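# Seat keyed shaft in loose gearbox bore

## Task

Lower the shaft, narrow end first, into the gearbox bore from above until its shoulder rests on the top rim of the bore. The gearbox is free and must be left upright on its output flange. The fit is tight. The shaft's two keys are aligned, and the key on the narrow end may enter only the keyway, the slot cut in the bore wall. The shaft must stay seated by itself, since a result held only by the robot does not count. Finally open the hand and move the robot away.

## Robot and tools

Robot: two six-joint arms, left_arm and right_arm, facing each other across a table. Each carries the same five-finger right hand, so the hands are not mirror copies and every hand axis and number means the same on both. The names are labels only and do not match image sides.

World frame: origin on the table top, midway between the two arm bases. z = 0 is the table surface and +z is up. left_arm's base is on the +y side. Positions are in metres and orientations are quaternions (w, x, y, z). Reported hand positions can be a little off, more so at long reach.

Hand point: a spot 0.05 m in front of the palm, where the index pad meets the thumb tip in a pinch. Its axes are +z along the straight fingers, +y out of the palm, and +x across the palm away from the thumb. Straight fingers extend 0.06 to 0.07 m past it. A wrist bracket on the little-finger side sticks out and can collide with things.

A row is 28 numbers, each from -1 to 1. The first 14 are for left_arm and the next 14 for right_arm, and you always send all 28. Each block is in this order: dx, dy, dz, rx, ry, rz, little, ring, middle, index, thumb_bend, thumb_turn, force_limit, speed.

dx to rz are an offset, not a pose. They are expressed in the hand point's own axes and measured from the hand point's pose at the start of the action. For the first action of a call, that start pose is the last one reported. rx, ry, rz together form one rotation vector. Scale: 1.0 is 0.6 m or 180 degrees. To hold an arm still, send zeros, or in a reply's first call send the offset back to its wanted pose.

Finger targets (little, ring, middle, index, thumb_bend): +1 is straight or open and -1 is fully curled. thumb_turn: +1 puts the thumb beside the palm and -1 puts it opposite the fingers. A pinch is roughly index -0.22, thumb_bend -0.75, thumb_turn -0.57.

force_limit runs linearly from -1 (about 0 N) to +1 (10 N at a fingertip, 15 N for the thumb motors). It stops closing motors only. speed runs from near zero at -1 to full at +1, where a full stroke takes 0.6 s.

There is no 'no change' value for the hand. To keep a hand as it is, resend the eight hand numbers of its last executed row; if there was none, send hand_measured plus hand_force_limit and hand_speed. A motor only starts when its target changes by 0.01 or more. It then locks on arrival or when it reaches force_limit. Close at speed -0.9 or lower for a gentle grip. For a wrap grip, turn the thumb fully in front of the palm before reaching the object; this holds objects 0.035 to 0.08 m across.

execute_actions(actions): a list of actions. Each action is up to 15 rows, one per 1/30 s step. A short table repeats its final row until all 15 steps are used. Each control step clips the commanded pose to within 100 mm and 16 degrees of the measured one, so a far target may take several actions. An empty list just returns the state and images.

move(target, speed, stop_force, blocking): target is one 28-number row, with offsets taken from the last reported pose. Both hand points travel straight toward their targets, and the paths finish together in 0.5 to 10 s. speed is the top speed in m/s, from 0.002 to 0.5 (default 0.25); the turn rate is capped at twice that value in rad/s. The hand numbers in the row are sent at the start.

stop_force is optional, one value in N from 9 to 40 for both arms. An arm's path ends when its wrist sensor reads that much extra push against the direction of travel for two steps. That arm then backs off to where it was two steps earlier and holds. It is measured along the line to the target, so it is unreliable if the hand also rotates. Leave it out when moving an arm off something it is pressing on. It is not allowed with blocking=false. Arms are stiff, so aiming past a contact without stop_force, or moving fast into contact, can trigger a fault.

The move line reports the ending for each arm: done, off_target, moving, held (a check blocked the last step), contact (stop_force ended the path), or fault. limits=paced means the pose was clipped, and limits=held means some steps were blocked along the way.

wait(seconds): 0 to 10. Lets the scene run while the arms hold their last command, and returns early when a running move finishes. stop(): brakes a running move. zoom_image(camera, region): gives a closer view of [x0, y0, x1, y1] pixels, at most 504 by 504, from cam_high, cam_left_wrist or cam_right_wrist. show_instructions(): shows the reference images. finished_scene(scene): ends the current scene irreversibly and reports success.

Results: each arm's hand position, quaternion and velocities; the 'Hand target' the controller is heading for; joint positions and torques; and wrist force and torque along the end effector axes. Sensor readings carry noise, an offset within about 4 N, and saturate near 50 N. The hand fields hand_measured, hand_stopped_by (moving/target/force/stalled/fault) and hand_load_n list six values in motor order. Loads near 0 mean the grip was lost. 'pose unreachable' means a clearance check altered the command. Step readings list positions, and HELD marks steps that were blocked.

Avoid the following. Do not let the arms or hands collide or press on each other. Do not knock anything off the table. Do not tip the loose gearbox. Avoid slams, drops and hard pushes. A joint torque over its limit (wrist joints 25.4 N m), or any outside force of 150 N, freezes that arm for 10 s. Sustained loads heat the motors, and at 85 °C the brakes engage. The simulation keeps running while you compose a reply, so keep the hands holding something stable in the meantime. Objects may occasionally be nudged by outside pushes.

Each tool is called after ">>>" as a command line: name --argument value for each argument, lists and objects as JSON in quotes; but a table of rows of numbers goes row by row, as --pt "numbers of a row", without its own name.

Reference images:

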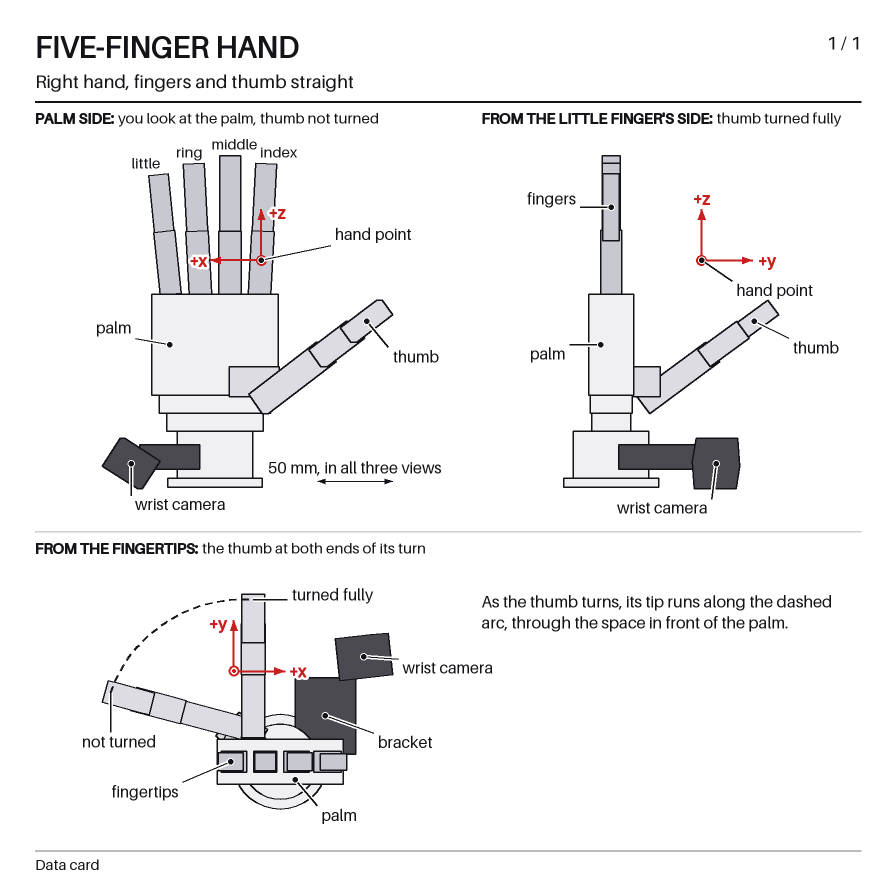

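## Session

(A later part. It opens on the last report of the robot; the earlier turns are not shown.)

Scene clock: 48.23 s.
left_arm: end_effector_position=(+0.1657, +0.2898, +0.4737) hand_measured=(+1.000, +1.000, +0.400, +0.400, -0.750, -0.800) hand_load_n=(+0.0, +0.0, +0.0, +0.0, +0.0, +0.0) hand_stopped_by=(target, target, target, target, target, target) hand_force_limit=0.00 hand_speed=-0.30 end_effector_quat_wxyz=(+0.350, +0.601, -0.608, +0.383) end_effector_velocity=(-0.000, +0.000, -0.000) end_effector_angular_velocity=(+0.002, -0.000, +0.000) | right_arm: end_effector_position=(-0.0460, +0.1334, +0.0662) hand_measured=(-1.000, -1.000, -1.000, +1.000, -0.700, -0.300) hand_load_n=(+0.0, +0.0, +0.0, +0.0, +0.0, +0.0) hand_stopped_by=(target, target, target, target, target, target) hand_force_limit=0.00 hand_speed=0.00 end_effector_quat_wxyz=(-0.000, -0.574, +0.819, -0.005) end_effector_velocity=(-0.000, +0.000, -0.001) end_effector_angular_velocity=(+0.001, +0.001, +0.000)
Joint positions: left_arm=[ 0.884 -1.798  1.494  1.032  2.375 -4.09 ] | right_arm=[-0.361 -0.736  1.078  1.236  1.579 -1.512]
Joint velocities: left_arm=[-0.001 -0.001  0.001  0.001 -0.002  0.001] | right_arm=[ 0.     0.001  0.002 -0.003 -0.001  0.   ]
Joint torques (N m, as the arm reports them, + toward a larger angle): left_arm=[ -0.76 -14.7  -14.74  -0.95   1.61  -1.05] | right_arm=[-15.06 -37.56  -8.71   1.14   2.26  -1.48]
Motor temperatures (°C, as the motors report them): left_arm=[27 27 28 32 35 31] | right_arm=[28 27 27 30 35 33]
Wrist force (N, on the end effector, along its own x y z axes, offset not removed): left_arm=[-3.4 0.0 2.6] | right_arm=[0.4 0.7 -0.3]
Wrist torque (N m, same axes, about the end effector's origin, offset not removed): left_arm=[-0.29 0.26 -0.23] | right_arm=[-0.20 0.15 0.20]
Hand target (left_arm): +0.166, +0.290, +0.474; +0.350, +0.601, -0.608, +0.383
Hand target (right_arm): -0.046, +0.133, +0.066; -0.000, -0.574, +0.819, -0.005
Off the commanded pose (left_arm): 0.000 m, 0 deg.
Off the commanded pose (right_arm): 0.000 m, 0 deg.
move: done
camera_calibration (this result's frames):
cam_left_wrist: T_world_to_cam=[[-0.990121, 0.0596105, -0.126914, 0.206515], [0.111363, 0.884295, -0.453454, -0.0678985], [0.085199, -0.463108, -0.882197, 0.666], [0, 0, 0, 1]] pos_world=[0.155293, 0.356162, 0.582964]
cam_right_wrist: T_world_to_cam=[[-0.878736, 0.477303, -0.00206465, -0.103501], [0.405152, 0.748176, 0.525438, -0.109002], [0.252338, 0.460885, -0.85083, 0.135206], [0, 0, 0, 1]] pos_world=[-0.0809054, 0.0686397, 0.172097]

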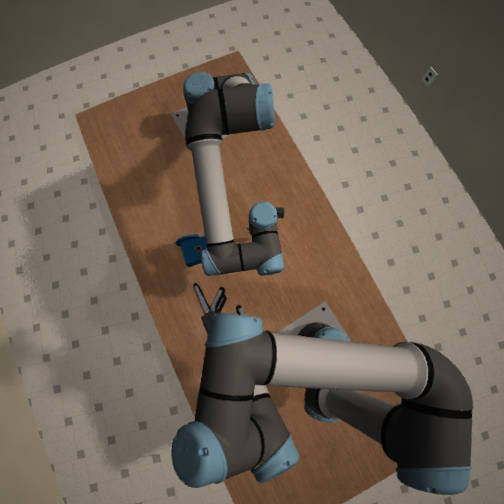

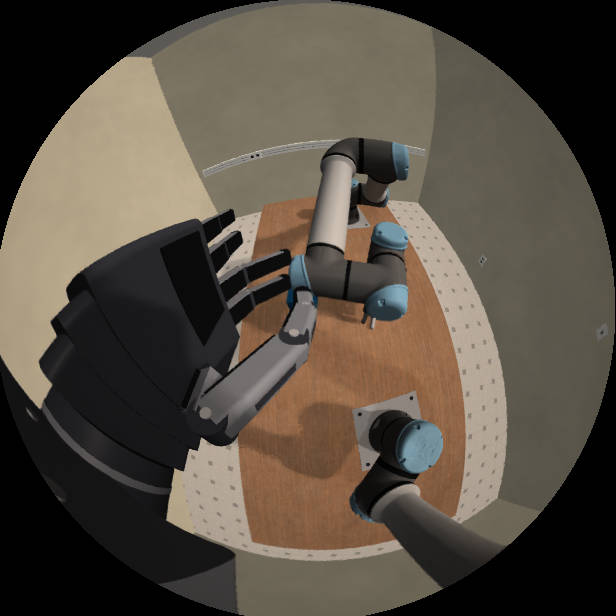

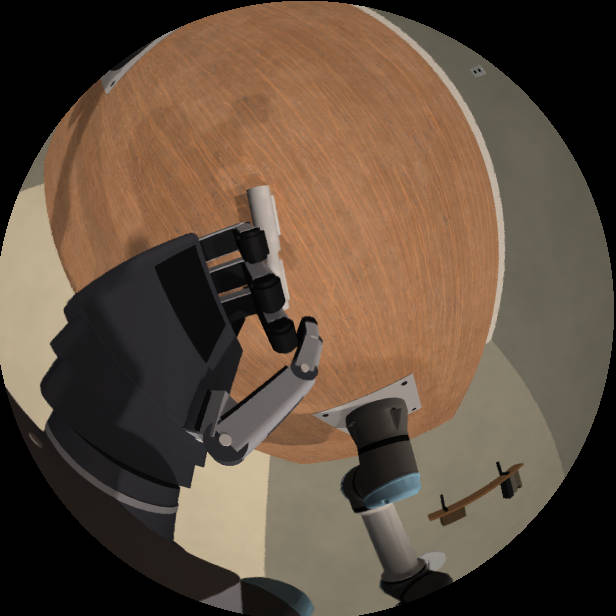

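>>> move --target '[0,0,0,0,0,0,1,1,0.4,0.4,-0.75,-0.8,0,-0.3,0.015,0.1,0,0,0,0,-1,-1,-1,1,-0.7,-0.3,0,0]' --speed 0.05

>>> move --target '[0,0,0,0,0,0,1,1,0.4,0.4,-0.75,-0.8,0,-0.3,0.073,0.053,0,0,0,0,-1,-1,-1,1,-0.7,-0.3,0,0]' --speed 0.05

Scene clock: 49.93 s.
left_arm: end_effector_position=(+0.1657, +0.2898, +0.4737) hand_measured=(+1.000, +1.000, +0.400, +0.400, -0.750, -0.800) hand_load_n=(+0.0, +0.0, +0.0, +0.0, +0.0, +0.0) hand_stopped_by=(target, target, target, target, target, target) hand_force_limit=0.00 hand_speed=-0.30 end_effector_quat_wxyz=(+0.350, +0.601, -0.608, +0.383) end_effector_velocity=(-0.000, -0.000, +0.001) end_effector_angular_velocity=(-0.002, -0.002, -0.000) | right_arm: end_effector_position=(-0.1054, +0.1453, +0.0657) hand_measured=(-1.000, -1.000, -1.000, +1.000, -0.700, -0.300) hand_load_n=(+0.0, +0.0, +0.0, +0.0, +0.0, +0.0) hand_stopped_by=(target, target, target, target, target, target) hand_force_limit=0.00 hand_speed=0.00 end_effector_quat_wxyz=(-0.000, -0.574, +0.819, -0.005) end_effector_velocity=(-0.002, +0.001, +0.000) end_effector_angular_velocity=(+0.001, +0.000, +0.001)
Joint positions: left_arm=[ 0.884 -1.798  1.494  1.032  2.375 -4.09 ] | right_arm=[-0.258 -0.707  1.025  1.26   1.578 -1.41 ]
Joint velocities: left_arm=[ 0.    -0.001 -0.001 -0.001  0.001  0.   ] | right_arm=[ 0.003  0.001 -0.002 -0.    -0.001  0.002]
Joint torques (N m, as the arm reports them, + toward a larger angle): left_arm=[ -1.61 -14.52 -14.54  -0.84   1.69  -1.09] | right_arm=[ 13.06 -39.75 -28.62   4.14  -1.3    1.87]
Motor temperatures (°C, as the motors report them): left_arm=[27 27 28 32 35 31] | right_arm=[28 27 27 30 35 33]
Wrist force (N, on the end effector, along its own x y z axes, offset not removed): left_arm=[-3.3 -0.6 -0.2] | right_arm=[-0.8 -1.0 2.1]
Wrist torque (N m, same axes, about the end effector's origin, offset not removed): left_arm=[-0.08 0.50 -0.16] | right_arm=[-0.29 0.13 0.05]
Hand target (left_arm): +0.166, +0.290, +0.474; +0.350, +0.601, -0.608, +0.383
Hand target (right_arm): -0.105, +0.145, +0.066; -0.000, -0.574, +0.819, -0.005
Off the commanded pose (left_arm): 0.000 m, 0 deg.
Off the commanded pose (right_arm): 0.000 m, 0 deg.
move: done
camera_calibration (this result's frames):
cam_left_wrist: T_world_to_cam=[[-0.990121, 0.0596105, -0.126914, 0.206515], [0.111363, 0.884295, -0.453454, -0.0678986], [0.085199, -0.463108, -0.882198, 0.666], [0, 0, 0, 1]] pos_world=[0.155294, 0.356162, 0.582964]
cam_right_wrist: T_world_to_cam=[[-0.878738, 0.477299, -0.00212505, -0.161379], [0.405132, 0.748212, 0.525401, -0.0935483], [0.252364, 0.460829, -0.850852, 0.144314], [0, 0, 0, 1]] pos_world=[-0.14033, 0.0805162, 0.171597]

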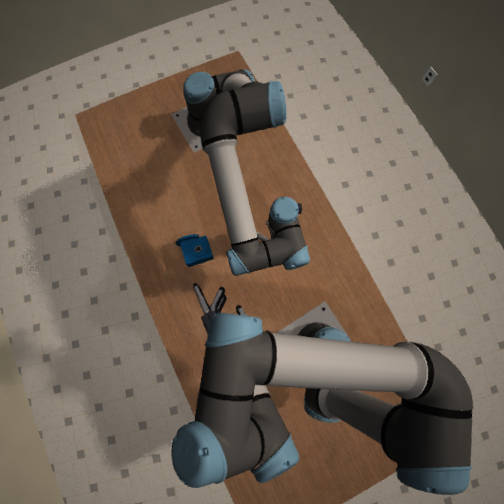

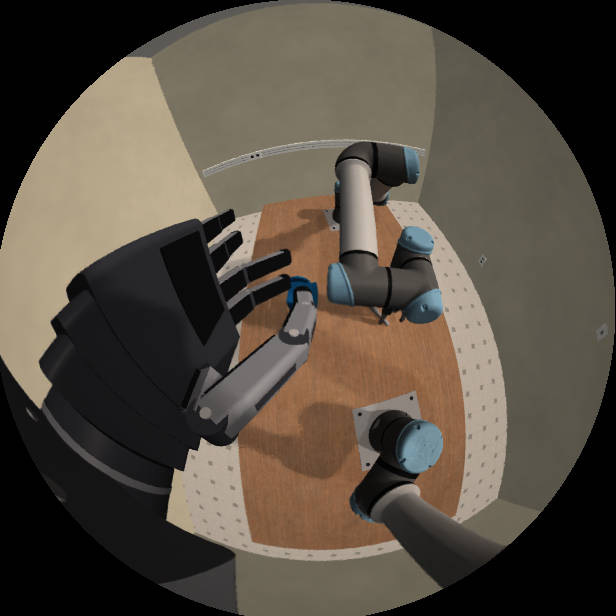

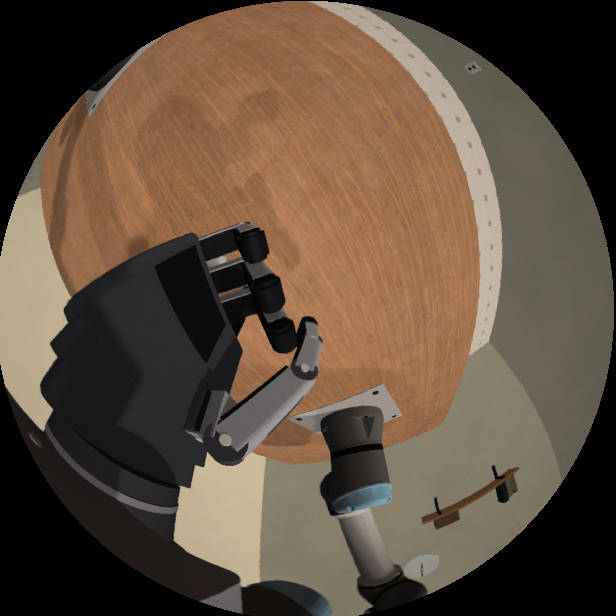

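Scene clock: 51.40 s.
left_arm: end_effector_position=(+0.1657, +0.2898, +0.4737) hand_measured=(+1.000, +1.000, +0.400, +0.400, -0.750, -0.800) hand_load_n=(+0.0, +0.0, +0.0, +0.0, +0.0, +0.0) hand_stopped_by=(target, target, target, target, target, target) hand_force_limit=0.00 hand_speed=-0.30 end_effector_quat_wxyz=(+0.350, +0.601, -0.608, +0.383) end_effector_velocity=(+0.000, -0.000, +0.000) end_effector_angular_velocity=(-0.000, -0.001, -0.001) | right_arm: end_effector_position=(-0.1501, +0.1150, +0.0657) hand_measured=(-1.000, -1.000, -1.000, +1.000, -0.700, -0.300) hand_load_n=(+0.0, +0.0, +0.0, +0.0, +0.0, +0.0) hand_stopped_by=(target, target, target, target, target, target) hand_force_limit=0.00 hand_speed=0.00 end_effector_quat_wxyz=(-0.000, -0.574, +0.819, -0.005) end_effector_velocity=(-0.001, -0.001, -0.000) end_effector_angular_velocity=(+0.001, -0.000, +0.001)
Joint positions: left_arm=[ 0.884 -1.798  1.494  1.032  2.375 -4.09 ] | right_arm=[-0.19  -0.776  1.153  1.202  1.578 -1.341]
Joint velocities: left_arm=[-0.001  0.    -0.001 -0.    -0.001 -0.   ] | right_arm=[ 0.002 -0.001  0.003 -0.002  0.     0.001]
Joint torques (N m, as the arm reports them, + toward a larger angle): left_arm=[ -1.34 -14.5  -14.53  -0.78   1.63  -1.18] | right_arm=[ 13.21 -52.89  -8.27   1.21  -2.69   1.76]
Motor temperatures (°C, as the motors report them): left_arm=[27 27 28 32 35 31] | right_arm=[28 27 27 30 35 33]
Wrist force (N, on the end effector, along its own x y z axes, offset not removed): left_arm=[0.1 -1.7 0.9] | right_arm=[-0.1 0.4 2.5]
Wrist torque (N m, same axes, about the end effector's origin, offset not removed): left_arm=[-0.31 -0.01 -0.07] | right_arm=[-0.05 0.04 0.11]
Hand target (left_arm): +0.166, +0.290, +0.474; +0.350, +0.601, -0.608, +0.383
Hand target (right_arm): -0.150, +0.115, +0.066; -0.000, -0.574, +0.819, -0.005
Off the commanded pose (left_arm): 0.000 m, 0 deg.
Off the commanded pose (right_arm): 0.000 m, 0 deg.
move: done
camera_calibration (this result's frames):
cam_left_wrist: T_world_to_cam=[[-0.990121, 0.0596104, -0.126914, 0.206515], [0.111363, 0.884295, -0.453454, -0.0678986], [0.0851993, -0.463108, -0.882198, 0.666], [0, 0, 0, 1]] pos_world=[0.155294, 0.356161, 0.582964]
cam_right_wrist: T_world_to_cam=[[-0.878742, 0.477292, -0.0022158, -0.18618], [0.40509, 0.74825, 0.525381, -0.052714], [0.252418, 0.460776, -0.850864, 0.169554], [0, 0, 0, 1]] pos_world=[-0.185049, 0.050179, 0.17155]

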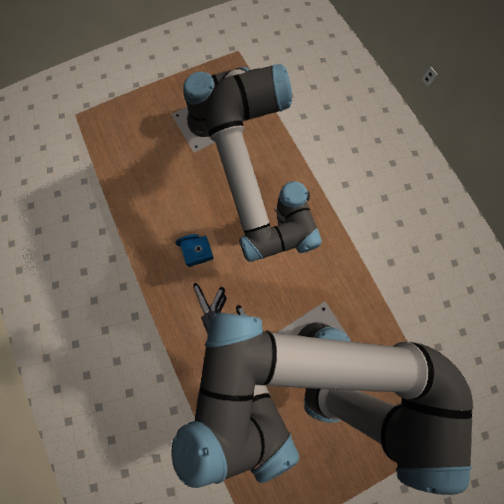

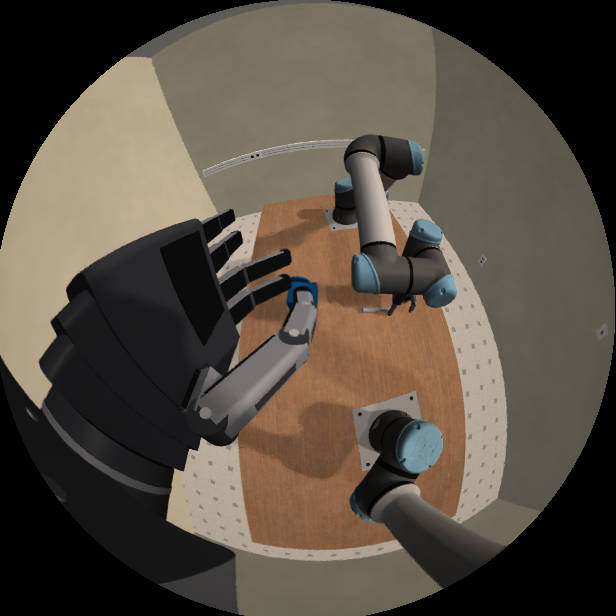

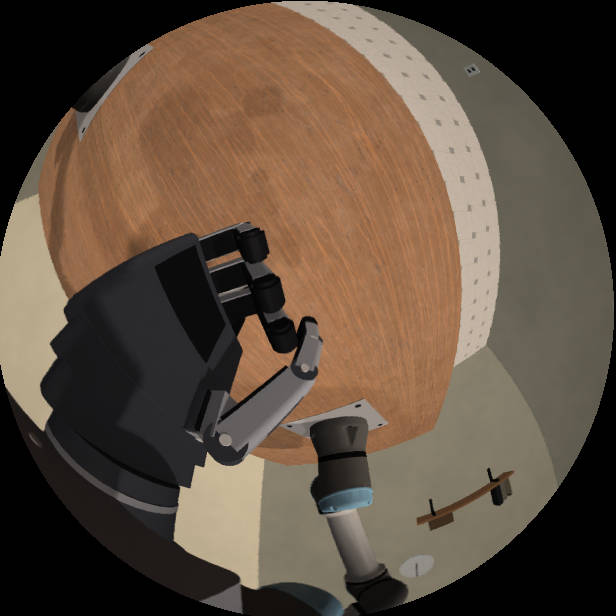

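>>> move --target '[0,0,0,0,0,0,1,1,0.4,0.4,-0.75,-0.8,0,-0.3,-0.005,0,-0.06,0,0,0,-1,-1,-1,1,-0.7,-0.3,0,0]'

>>> move --target '[0,0,0,0,0,0,1,1,0.4,0.4,-0.75,-0.8,0,-0.3,0.02,-0.22,-0.08,0,0,-0.556,-1,-1,0.4,0.4,-0.7,-0.8,0,0]' --speed 0.4

>>> move --target '[0,0,0,0,0,0,1,1,0.4,0.4,-0.75,-0.8,0,-0.3,0,0,0.08,0.35,0,0,-1,-1,0.4,0.4,-0.7,-0.8,0,0]' --speed 0.3

Scene clock: 52.43 s.
left_arm: end_effector_position=(+0.1657, +0.2898, +0.4737) hand_measured=(+1.000, +1.000, +0.400, +0.400, -0.750, -0.800) hand_load_n=(+0.0, +0.0, +0.0, +0.0, +0.0, +0.0) hand_stopped_by=(target, target, target, target, target, target) hand_force_limit=0.00 hand_speed=-0.30 end_effector_quat_wxyz=(+0.350, +0.601, -0.608, +0.383) end_effector_velocity=(-0.000, +0.001, +0.001) end_effector_angular_velocity=(-0.001, -0.002, +0.001) | right_arm: end_effector_position=(-0.1494, +0.1181, +0.1016) hand_measured=(-1.000, -1.000, -1.000, +1.000, -0.700, -0.300) hand_load_n=(+0.0, +0.0, +0.0, +0.0, +0.0, +0.0) hand_stopped_by=(target, target, target, target, target, target) hand_force_limit=0.00 hand_speed=0.00 end_effector_quat_wxyz=(-0.000, -0.574, +0.819, -0.005) end_effector_velocity=(+0.000, +0.000, +0.001) end_effector_angular_velocity=(-0.001, +0.000, -0.001)
Joint positions: left_arm=[ 0.884 -1.798  1.494  1.032  2.375 -4.09 ] | right_arm=[-0.191 -0.8    1.099  1.28   1.578 -1.342]
Joint velocities: left_arm=[ 0.001 -0.002 -0.001  0.001 -0.001  0.   ] | right_arm=[-0.001 -0.    -0.003  0.004 -0.    -0.   ]
Joint torques (N m, as the arm reports them, + toward a larger angle): left_arm=[ -1.29 -15.   -13.91  -0.85   1.66  -1.15] | right_arm=[-15.01 -53.08 -29.84   4.16   0.67  -1.5 ]
Motor temperatures (°C, as the motors report them): left_arm=[27 27 28 32 35 31] | right_arm=[28 27 27 30 35 33]
Wrist force (N, on the end effector, along its own x y z axes, offset not removed): left_arm=[-1.3 2.2 -1.3] | right_arm=[-0.3 -0.8 -2.2]
Wrist torque (N m, same axes, about the end effector's origin, offset not removed): left_arm=[0.49 0.09 0.15] | right_arm=[-0.18 0.08 0.14]
Hand target (left_arm): +0.166, +0.290, +0.474; +0.350, +0.601, -0.608, +0.383
Hand target (right_arm): -0.149, +0.118, +0.102; -0.000, -0.574, +0.819, -0.005
Off the commanded pose (left_arm): 0.000 m, 0 deg.
Off the commanded pose (right_arm): 0.000 m, 0 deg.
move: done
camera_calibration (this result's frames):
cam_left_wrist: T_world_to_cam=[[-0.990121, 0.0596105, -0.126914, 0.206515], [0.111363, 0.884295, -0.453454, -0.0678986], [0.085199, -0.463107, -0.882198, 0.666], [0, 0, 0, 1]] pos_world=[0.155294, 0.356162, 0.582964]
cam_right_wrist: T_world_to_cam=[[-0.878759, 0.477261, -0.00210363, -0.186951], [0.405125, 0.748255, 0.525345, -0.0741778], [0.2523, 0.4608, -0.850887, 0.198482], [0, 0, 0, 1]] pos_world=[-0.184311, 0.0532678, 0.207461]

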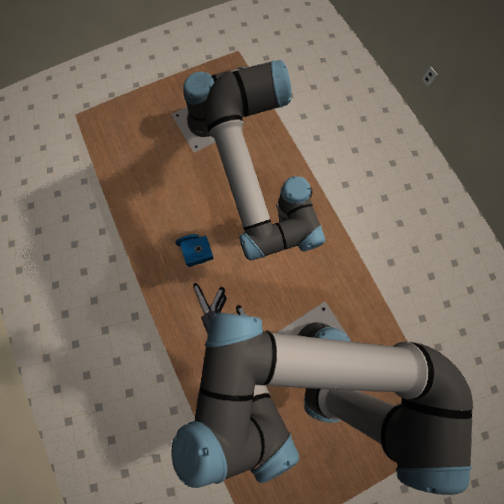

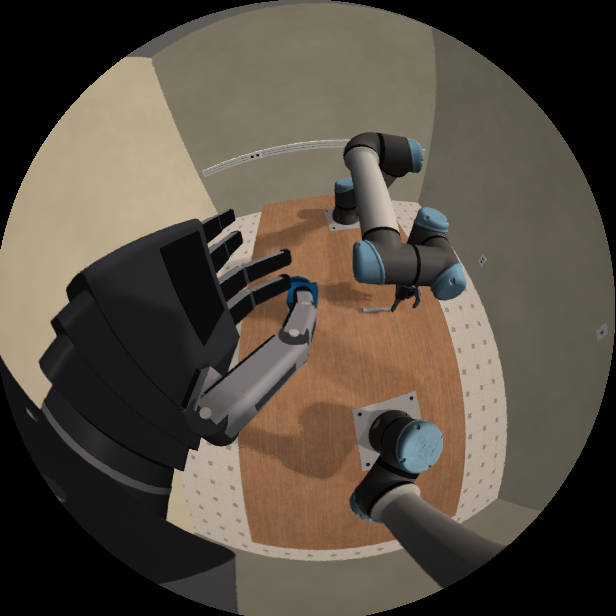

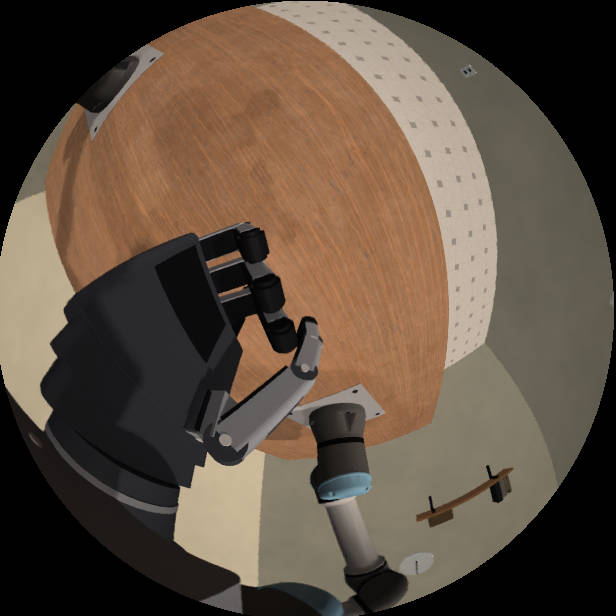

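Scene clock: 55.17 s.
left_arm: end_effector_position=(+0.1657, +0.2898, +0.4737) hand_measured=(+1.000, +1.000, +0.400, +0.400, -0.750, -0.800) hand_load_n=(+0.0, +0.0, +0.0, +0.0, +0.0, +0.0) hand_stopped_by=(target, target, target, target, target, target) hand_force_limit=0.00 hand_speed=-0.30 end_effector_quat_wxyz=(+0.350, +0.601, -0.608, +0.383) end_effector_velocity=(+0.000, -0.000, -0.000) end_effector_angular_velocity=(+0.001, +0.000, -0.001) | right_arm: end_effector_position=(-0.0298, +0.0623, +0.1509) hand_measured=(-1.000, -1.000, +0.400, +0.400, -0.700, -0.800) hand_load_n=(+0.0, +0.0, +0.0, +0.0, +0.0, +0.0) hand_stopped_by=(target, target, target, target, target, target) hand_force_limit=0.00 hand_speed=0.00 end_effector_quat_wxyz=(-0.004, -0.996, +0.086, -0.003) end_effector_velocity=(+0.000, +0.000, -0.000) end_effector_angular_velocity=(+0.001, +0.001, +0.007)
Joint positions: left_arm=[ 0.884 -1.798  1.494  1.032  2.375 -4.09 ] | right_arm=[-0.363 -0.691  0.776  1.493  1.579 -3.26 ]
Joint velocities: left_arm=[-0.     0.001  0.     0.     0.     0.002] | right_arm=[ 0.     0.001 -0.001 -0.    -0.001 -0.007]
Joint torques (N m, as the arm reports them, + toward a larger angle): left_arm=[ -0.67 -14.35 -15.06  -0.81   1.71  -1.09] | right_arm=[-15.39 -40.22 -29.86   4.16  -2.65  -1.36]
Motor temperatures (°C, as the motors report them): left_arm=[27 27 28 32 35 31] | right_arm=[28 27 27 30 35 33]
Wrist force (N, on the end effector, along its own x y z axes, offset not removed): left_arm=[-5.7 -0.7 0.9] | right_arm=[-1.6 -3.4 0.6]
Wrist torque (N m, same axes, about the end effector's origin, offset not removed): left_arm=[-0.02 0.75 -0.30] | right_arm=[-0.54 0.40 -0.02]
Hand target (left_arm): +0.166, +0.290, +0.474; +0.350, +0.601, -0.608, +0.383
Hand target (right_arm): -0.030, +0.062, +0.151; +0.004, +0.996, -0.086, +0.003
Off the commanded pose (left_arm): 0.000 m, 0 deg.
Off the commanded pose (right_arm): 0.000 m, 0 deg.
move: done
camera_calibration (this result's frames):
cam_left_wrist: T_world_to_cam=[[-0.990121, 0.0596103, -0.126915, 0.206515], [0.111363, 0.884295, -0.453454, -0.0678986], [0.0851994, -0.463108, -0.882198, 0.666], [0, 0, 0, 1]] pos_world=[0.155294, 0.356162, 0.582964]
cam_right_wrist: T_world_to_cam=[[-0.316606, -0.948452, 0.0140898, 0.0480296], [-0.806225, 0.276896, 0.522809, -0.113182], [-0.499761, 0.154165, -0.852333, 0.232864], [0, 0, 0, 1]] pos_world=[0.0403325, 0.0409939, 0.256973]

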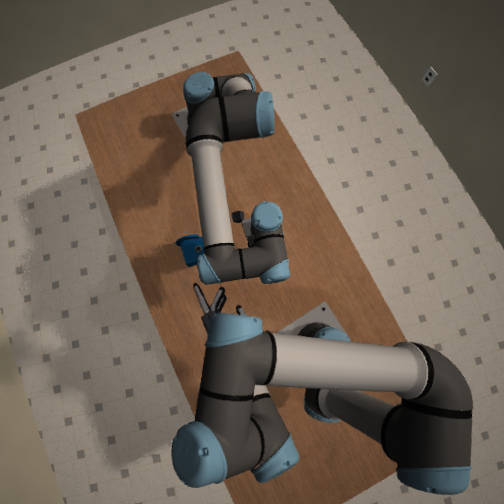

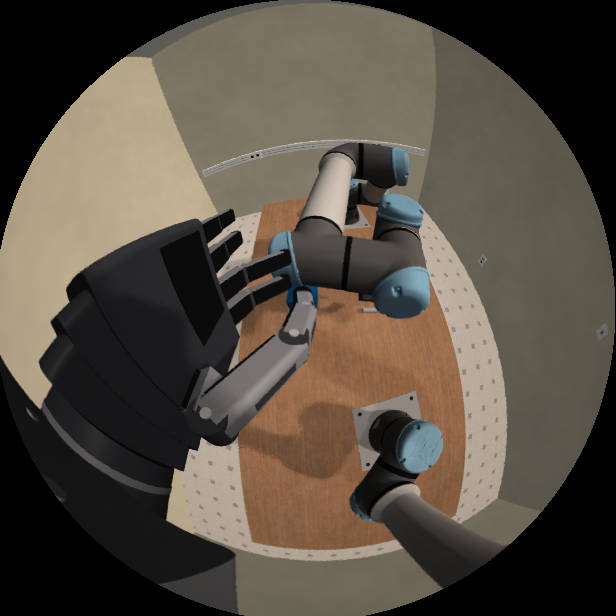

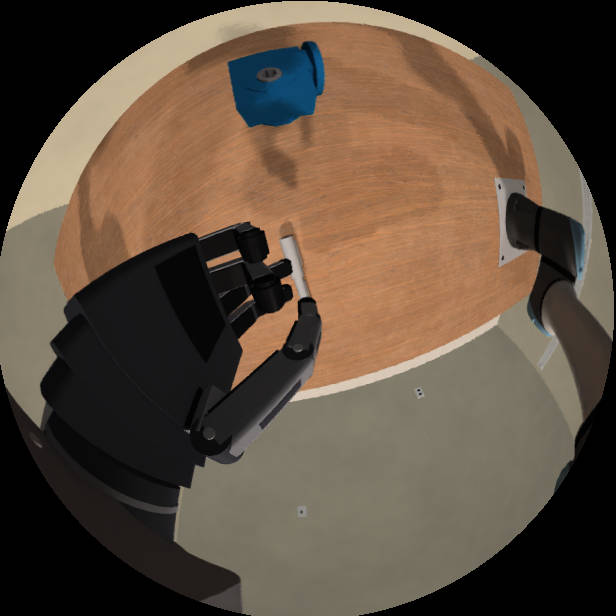

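Scene clock: 57.53 s.
left_arm: end_effector_position=(+0.1657, +0.2898, +0.4737) hand_measured=(+1.000, +1.000, +0.400, +0.400, -0.750, -0.800) hand_load_n=(+0.0, +0.0, +0.0, +0.0, +0.0, +0.0) hand_stopped_by=(target, target, target, target, target, target) hand_force_limit=0.00 hand_speed=-0.30 end_effector_quat_wxyz=(+0.350, +0.601, -0.608, +0.383) end_effector_velocity=(-0.000, +0.000, -0.001) end_effector_angular_velocity=(+0.002, +0.004, +0.001) | right_arm: end_effector_position=(-0.0295, +0.0620, +0.1027) hand_measured=(-1.000, -1.000, +0.400, +0.400, -0.700, -0.800) hand_load_n=(+0.0, +0.0, +0.0, +0.0, +0.0, +0.0) hand_stopped_by=(target, target, target, target, target, target) hand_force_limit=0.00 hand_speed=0.00 end_effector_quat_wxyz=(+0.517, -0.852, +0.071, -0.047) end_effector_velocity=(+0.000, +0.000, -0.001) end_effector_angular_velocity=(+0.007, +0.000, -0.000)
Joint positions: left_arm=[ 0.884 -1.798  1.494  1.032  2.375 -4.09 ] | right_arm=[-0.451 -1.391  1.989 -0.11   1.389 -3.244]
Joint velocities: left_arm=[ 0.     0.     0.002  0.001 -0.    -0.002] | right_arm=[-0.002 -0.001  0.006 -0.012 -0.003  0.002]
Joint torques (N m, as the arm reports them, + toward a larger angle): left_arm=[ -1.03 -14.81 -14.52  -0.99   1.63  -0.92] | right_arm=[-14.16 -31.81  -8.14  -1.7   -2.75   1.79]
Motor temperatures (°C, as the motors report them): left_arm=[27 27 28 32 35 31] | right_arm=[28 27 27 30 35 33]
Wrist force (N, on the end effector, along its own x y z axes, offset not removed): left_arm=[-5.9 -0.9 2.6] | right_arm=[0.3 -0.2 0.5]
Wrist torque (N m, same axes, about the end effector's origin, offset not removed): left_arm=[-0.18 0.65 -0.36] | right_arm=[-0.21 0.16 0.22]
Hand target (left_arm): +0.166, +0.290, +0.474; +0.350, +0.601, -0.608, +0.383
Hand target (right_arm): -0.029, +0.062, +0.103; -0.517, +0.852, -0.071, +0.047
Off the commanded pose (left_arm): 0.000 m, 0 deg.
Off the commanded pose (right_arm): 0.000 m, 0 deg.
move: done
camera_calibration (this result's frames):
cam_left_wrist: T_world_to_cam=[[-0.990121, 0.0596104, -0.126914, 0.206515], [0.111363, 0.884295, -0.453454, -0.0678987], [0.0851992, -0.463108, -0.882198, 0.666], [0, 0, 0, 1]] pos_world=[0.155294, 0.356162, 0.582964]
cam_right_wrist: T_world_to_cam=[[-0.220408, -0.431567, -0.87474, 0.1106], [-0.897773, -0.260852, 0.354907, -0.0397424], [-0.381344, 0.863543, -0.329956, 0.0978671], [0, 0, 0, 1]] pos_world=[0.0260184, -0.0471481, 0.143143]

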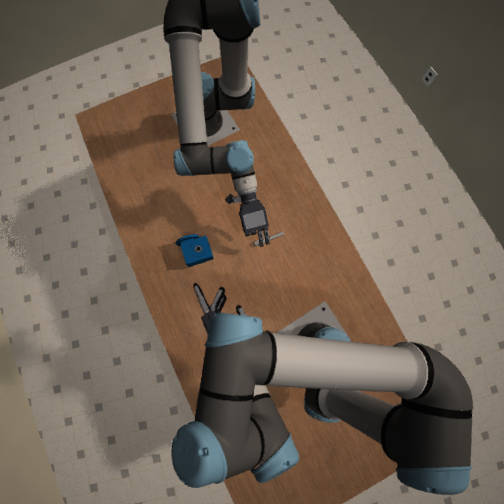

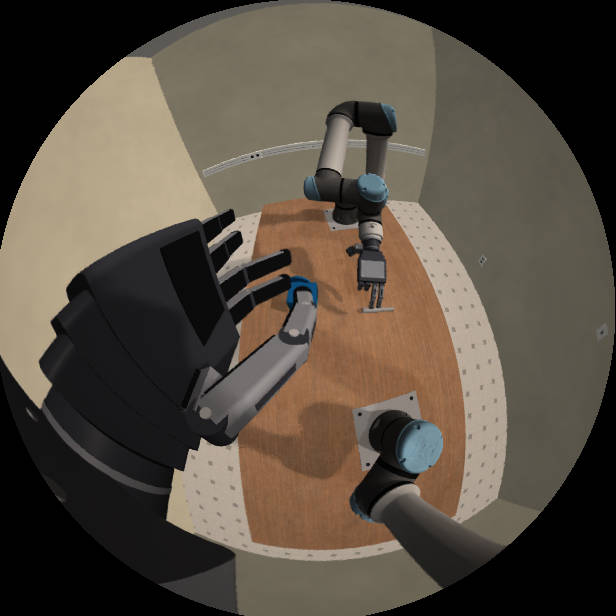

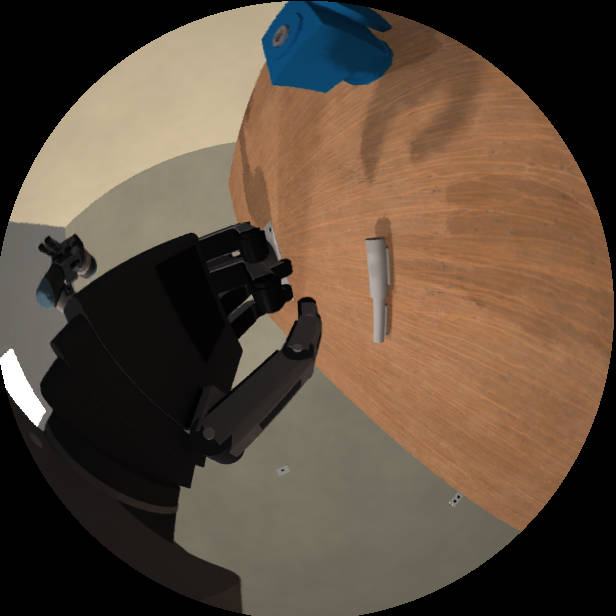

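>>> zoom_image --camera "cam_right_wrist" --region '[320, 230, 440, 350]'

Region (320, 230, 440, 350) of cam_right_wrist's 616x616 image, scaled by 4.200, with more detail than that image has.

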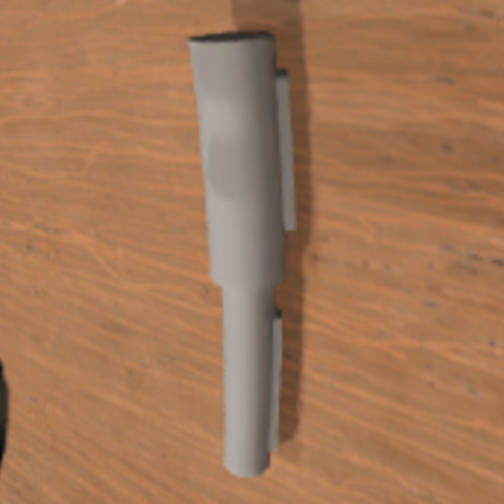

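>>> move --target '[0,0,0,0,0,0,1,1,0.4,0.4,-0.75,-0.8,0,-0.3,0.0167,0.092,0.049,0,-0.028,-0.014,-1,-1,0.4,0.4,-0.7,-0.8,0,0]' --speed 0.1

>>> move --target '[0,0,0,0,0,0,1,1,0.4,0.4,-0.75,-0.8,0,-0.3,0,0.0267,0.0136,0,0,0,-1,-1,0.4,0.4,-0.7,-0.8,0,0]' --speed 0.02 --stop_force 9

>>> zoom_image --camera "cam_right_wrist" --region '[220, 200, 420, 400]'

>>> zoom_image --camera "cam_left_wrist" --region '[340, 270, 410, 330]'

Scene clock: 59.00 s.
left_arm: end_effector_position=(+0.1657, +0.2898, +0.4737) hand_measured=(+1.000, +1.000, +0.400, +0.400, -0.750, -0.800) hand_load_n=(+0.0, +0.0, +0.0, +0.0, +0.0, +0.0) hand_stopped_by=(target, target, target, target, target, target) hand_force_limit=0.00 hand_speed=-0.30 end_effector_quat_wxyz=(+0.350, +0.601, -0.608, +0.383) end_effector_velocity=(+0.001, -0.000, -0.000) end_effector_angular_velocity=(-0.000, -0.002, +0.000) | right_arm: end_effector_position=(-0.0190, +0.0609, +0.0404) hand_measured=(-1.000, -1.000, +0.400, +0.400, -0.700, -0.800) hand_load_n=(+0.0, +0.0, +0.0, +0.0, +0.0, +0.0) hand_stopped_by=(target, target, target, target, target, target) hand_force_limit=0.00 hand_speed=0.00 end_effector_quat_wxyz=(+0.518, -0.854, +0.030, -0.021) end_effector_velocity=(+0.000, +0.000, -0.002) end_effector_angular_velocity=(-0.000, +0.000, +0.002)
Joint positions: left_arm=[ 0.884 -1.798  1.494  1.032  2.375 -4.09 ] | right_arm=[-0.529 -1.279  2.049 -0.259  1.234 -3.33 ]
Joint velocities: left_arm=[ 0.001  0.002 -0.001 -0.002  0.     0.001] | right_arm=[-0.001  0.003  0.001 -0.003 -0.003 -0.002]
Joint torques (N m, as the arm reports them, + toward a larger angle): left_arm=[ -0.93 -14.62 -14.44  -0.75   1.76  -1.  ] | right_arm=[-14.57 -16.38  -6.39  -1.35  -2.84  -1.63]
Motor temperatures (°C, as the motors report them): left_arm=[27 27 28 32 35 31] | right_arm=[28 27 27 30 35 33]
Wrist force (N, on the end effector, along its own x y z axes, offset not removed): left_arm=[-4.3 -0.7 0.7] | right_arm=[-2.1 -1.0 0.6]
Wrist torque (N m, same axes, about the end effector's origin, offset not removed): left_arm=[0.04 0.60 -0.17] | right_arm=[-0.19 0.28 0.10]
Hand target (left_arm): +0.166, +0.290, +0.474; +0.350, +0.601, -0.608, +0.383
Hand target (right_arm): -0.019, +0.061, +0.040; -0.518, +0.854, -0.030, +0.021
Off the commanded pose (left_arm): 0.000 m, 0 deg.
Off the commanded pose (right_arm): 0.000 m, 0 deg.
move: done
camera_calibration (this result's frames):
cam_left_wrist: T_world_to_cam=[[-0.990121, 0.0596103, -0.126914, 0.206515], [0.111363, 0.884295, -0.453454, -0.0678986], [0.0851992, -0.463107, -0.882198, 0.666], [0, 0, 0, 1]] pos_world=[0.155294, 0.356161, 0.582964]
cam_right_wrist: T_world_to_cam=[[-0.178548, -0.451513, -0.874218, 0.0598599], [-0.867282, -0.347404, 0.356557, -0.00273401], [-0.464697, 0.821856, -0.32956, 0.083199], [0, 0, 0, 1]] pos_world=[0.046979, -0.0422999, 0.0807246]

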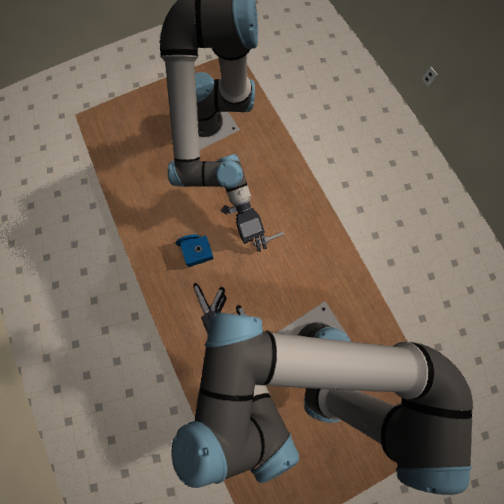

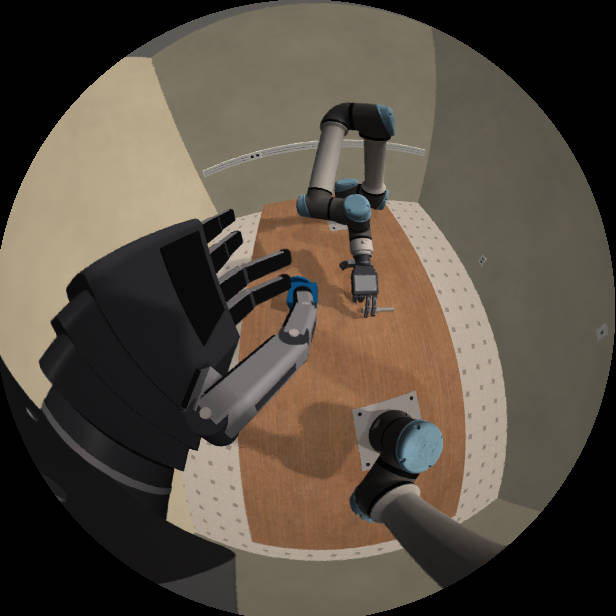

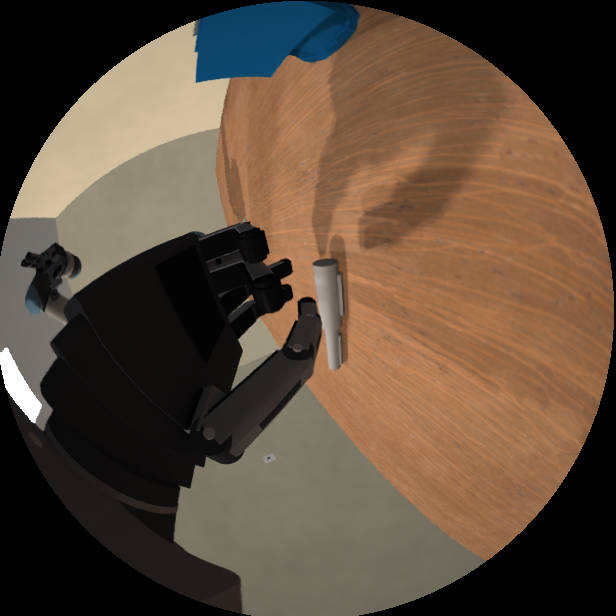

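Scene clock: 60.20 s.
left_arm: end_effector_position=(+0.1657, +0.2898, +0.4737) hand_measured=(+1.000, +1.000, +0.400, +0.400, -0.750, -0.800) hand_load_n=(+0.0, +0.0, +0.0, +0.0, +0.0, +0.0) hand_stopped_by=(target, target, target, target, target, target) hand_force_limit=0.00 hand_speed=-0.30 end_effector_quat_wxyz=(+0.350, +0.601, -0.608, +0.383) end_effector_velocity=(-0.000, -0.000, +0.000) end_effector_angular_velocity=(-0.000, -0.000, +0.000) | right_arm: end_effector_position=(-0.0189, +0.0607, +0.0225) hand_measured=(-1.000, -1.000, +0.400, +0.400, -0.700, -0.800) hand_load_n=(+0.0, +0.0, +0.0, +0.0, +0.0, +0.0) hand_stopped_by=(target, target, target, target, target, target) hand_force_limit=0.00 hand_speed=0.00 end_effector_quat_wxyz=(+0.518, -0.854, +0.030, -0.021) end_effector_velocity=(-0.001, +0.000, -0.001) end_effector_angular_velocity=(+0.001, +0.000, +0.002)
Joint positions: left_arm=[ 0.884 -1.798  1.494  1.032  2.375 -4.09 ] | right_arm=[-0.53  -1.245  2.065 -0.308  1.233 -3.331]
Joint velocities: left_arm=[-0. -0.  0. -0. -0. -0.] | right_arm=[ 0.     0.002  0.001 -0.004 -0.001 -0.   ]
Joint torques (N m, as the arm reports them, + toward a larger angle): left_arm=[ -0.86 -14.4  -15.3   -0.76   1.63  -1.  ] | right_arm=[-15.31 -18.36  -4.69  -1.48  -2.86  -1.32]
Motor temperatures (°C, as the motors report them): left_arm=[27 27 28 32 35 31] | right_arm=[28 27 27 30 35 33]
Wrist force (N, on the end effector, along its own x y z axes, offset not removed): left_arm=[-5.0 2.3 3.3] | right_arm=[-1.3 -2.3 1.2]
Wrist torque (N m, same axes, about the end effector's origin, offset not removed): left_arm=[0.28 0.72 -0.15] | right_arm=[-0.47 0.23 -0.11]
Hand target (left_arm): +0.166, +0.290, +0.474; +0.350, +0.601, -0.608, +0.383
Hand target (right_arm): -0.019, +0.061, +0.022; -0.518, +0.854, -0.030, +0.021
Off the commanded pose (left_arm): 0.000 m, 0 deg.
Off the commanded pose (right_arm): 0.000 m, 0 deg.
move: done
camera_calibration (this result's frames):
cam_left_wrist: T_world_to_cam=[[-0.990121, 0.0596104, -0.126914, 0.206515], [0.111363, 0.884295, -0.453454, -0.0678986], [0.0851993, -0.463108, -0.882198, 0.666], [0, 0, 0, 1]] pos_world=[0.155294, 0.356162, 0.582964]
cam_right_wrist: T_world_to_cam=[[-0.178537, -0.451522, -0.874215, 0.0441558], [-0.867283, -0.347406, 0.356553, 0.00368877], [-0.464699, 0.82185, -0.329573, 0.0774742], [0, 0, 0, 1]] pos_world=[0.0470848, -0.0424533, 0.0628198]

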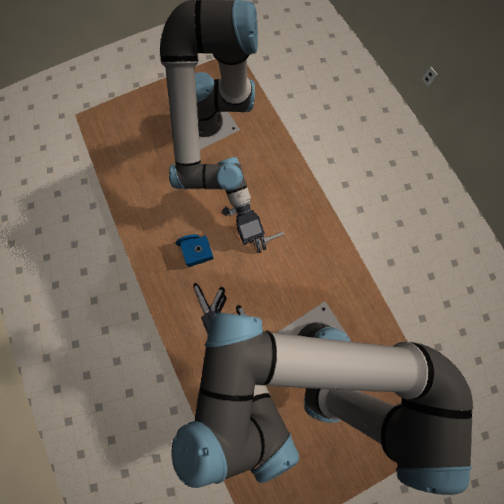

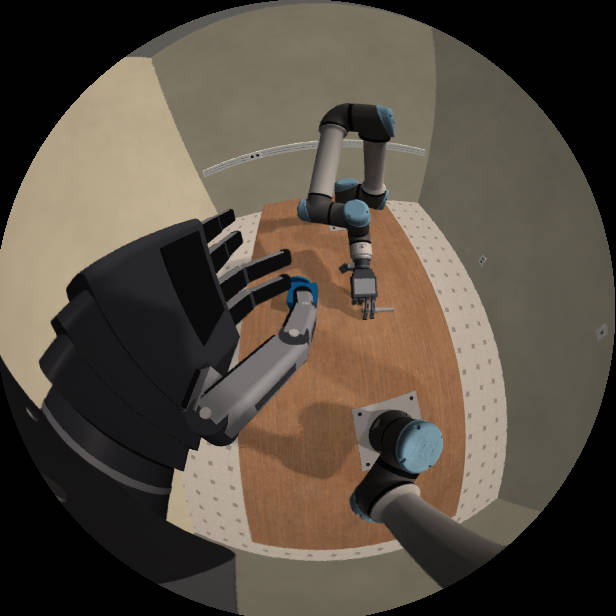

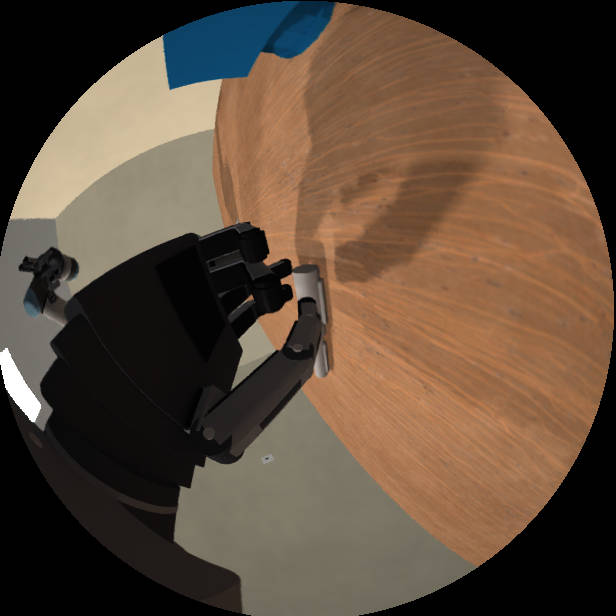

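Region (220, 200, 420, 400) of cam_right_wrist's 616x616 image, scaled by 2.520, with more detail than that image has.

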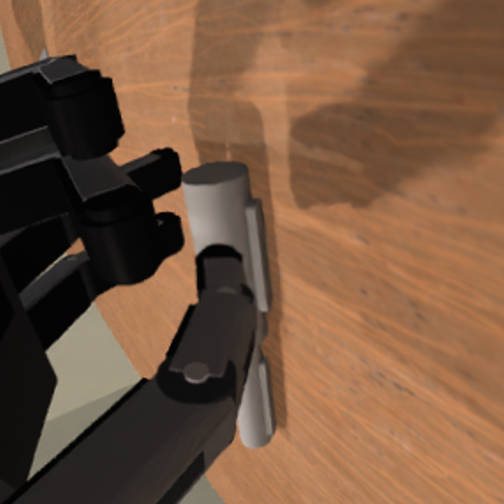

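Region (340, 270, 410, 330) of cam_left_wrist's 616x616 image, scaled by 7.200, with more detail than that image has; it fills the top 432 rows of this view, and the rest is white.

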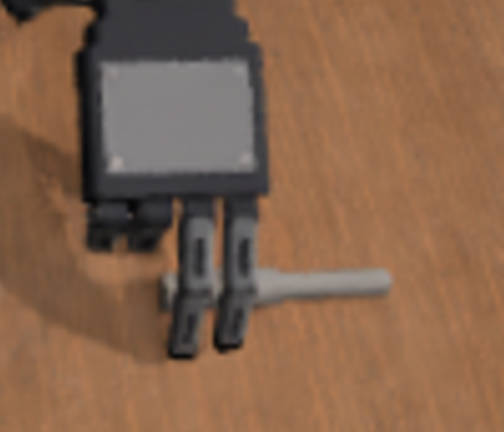

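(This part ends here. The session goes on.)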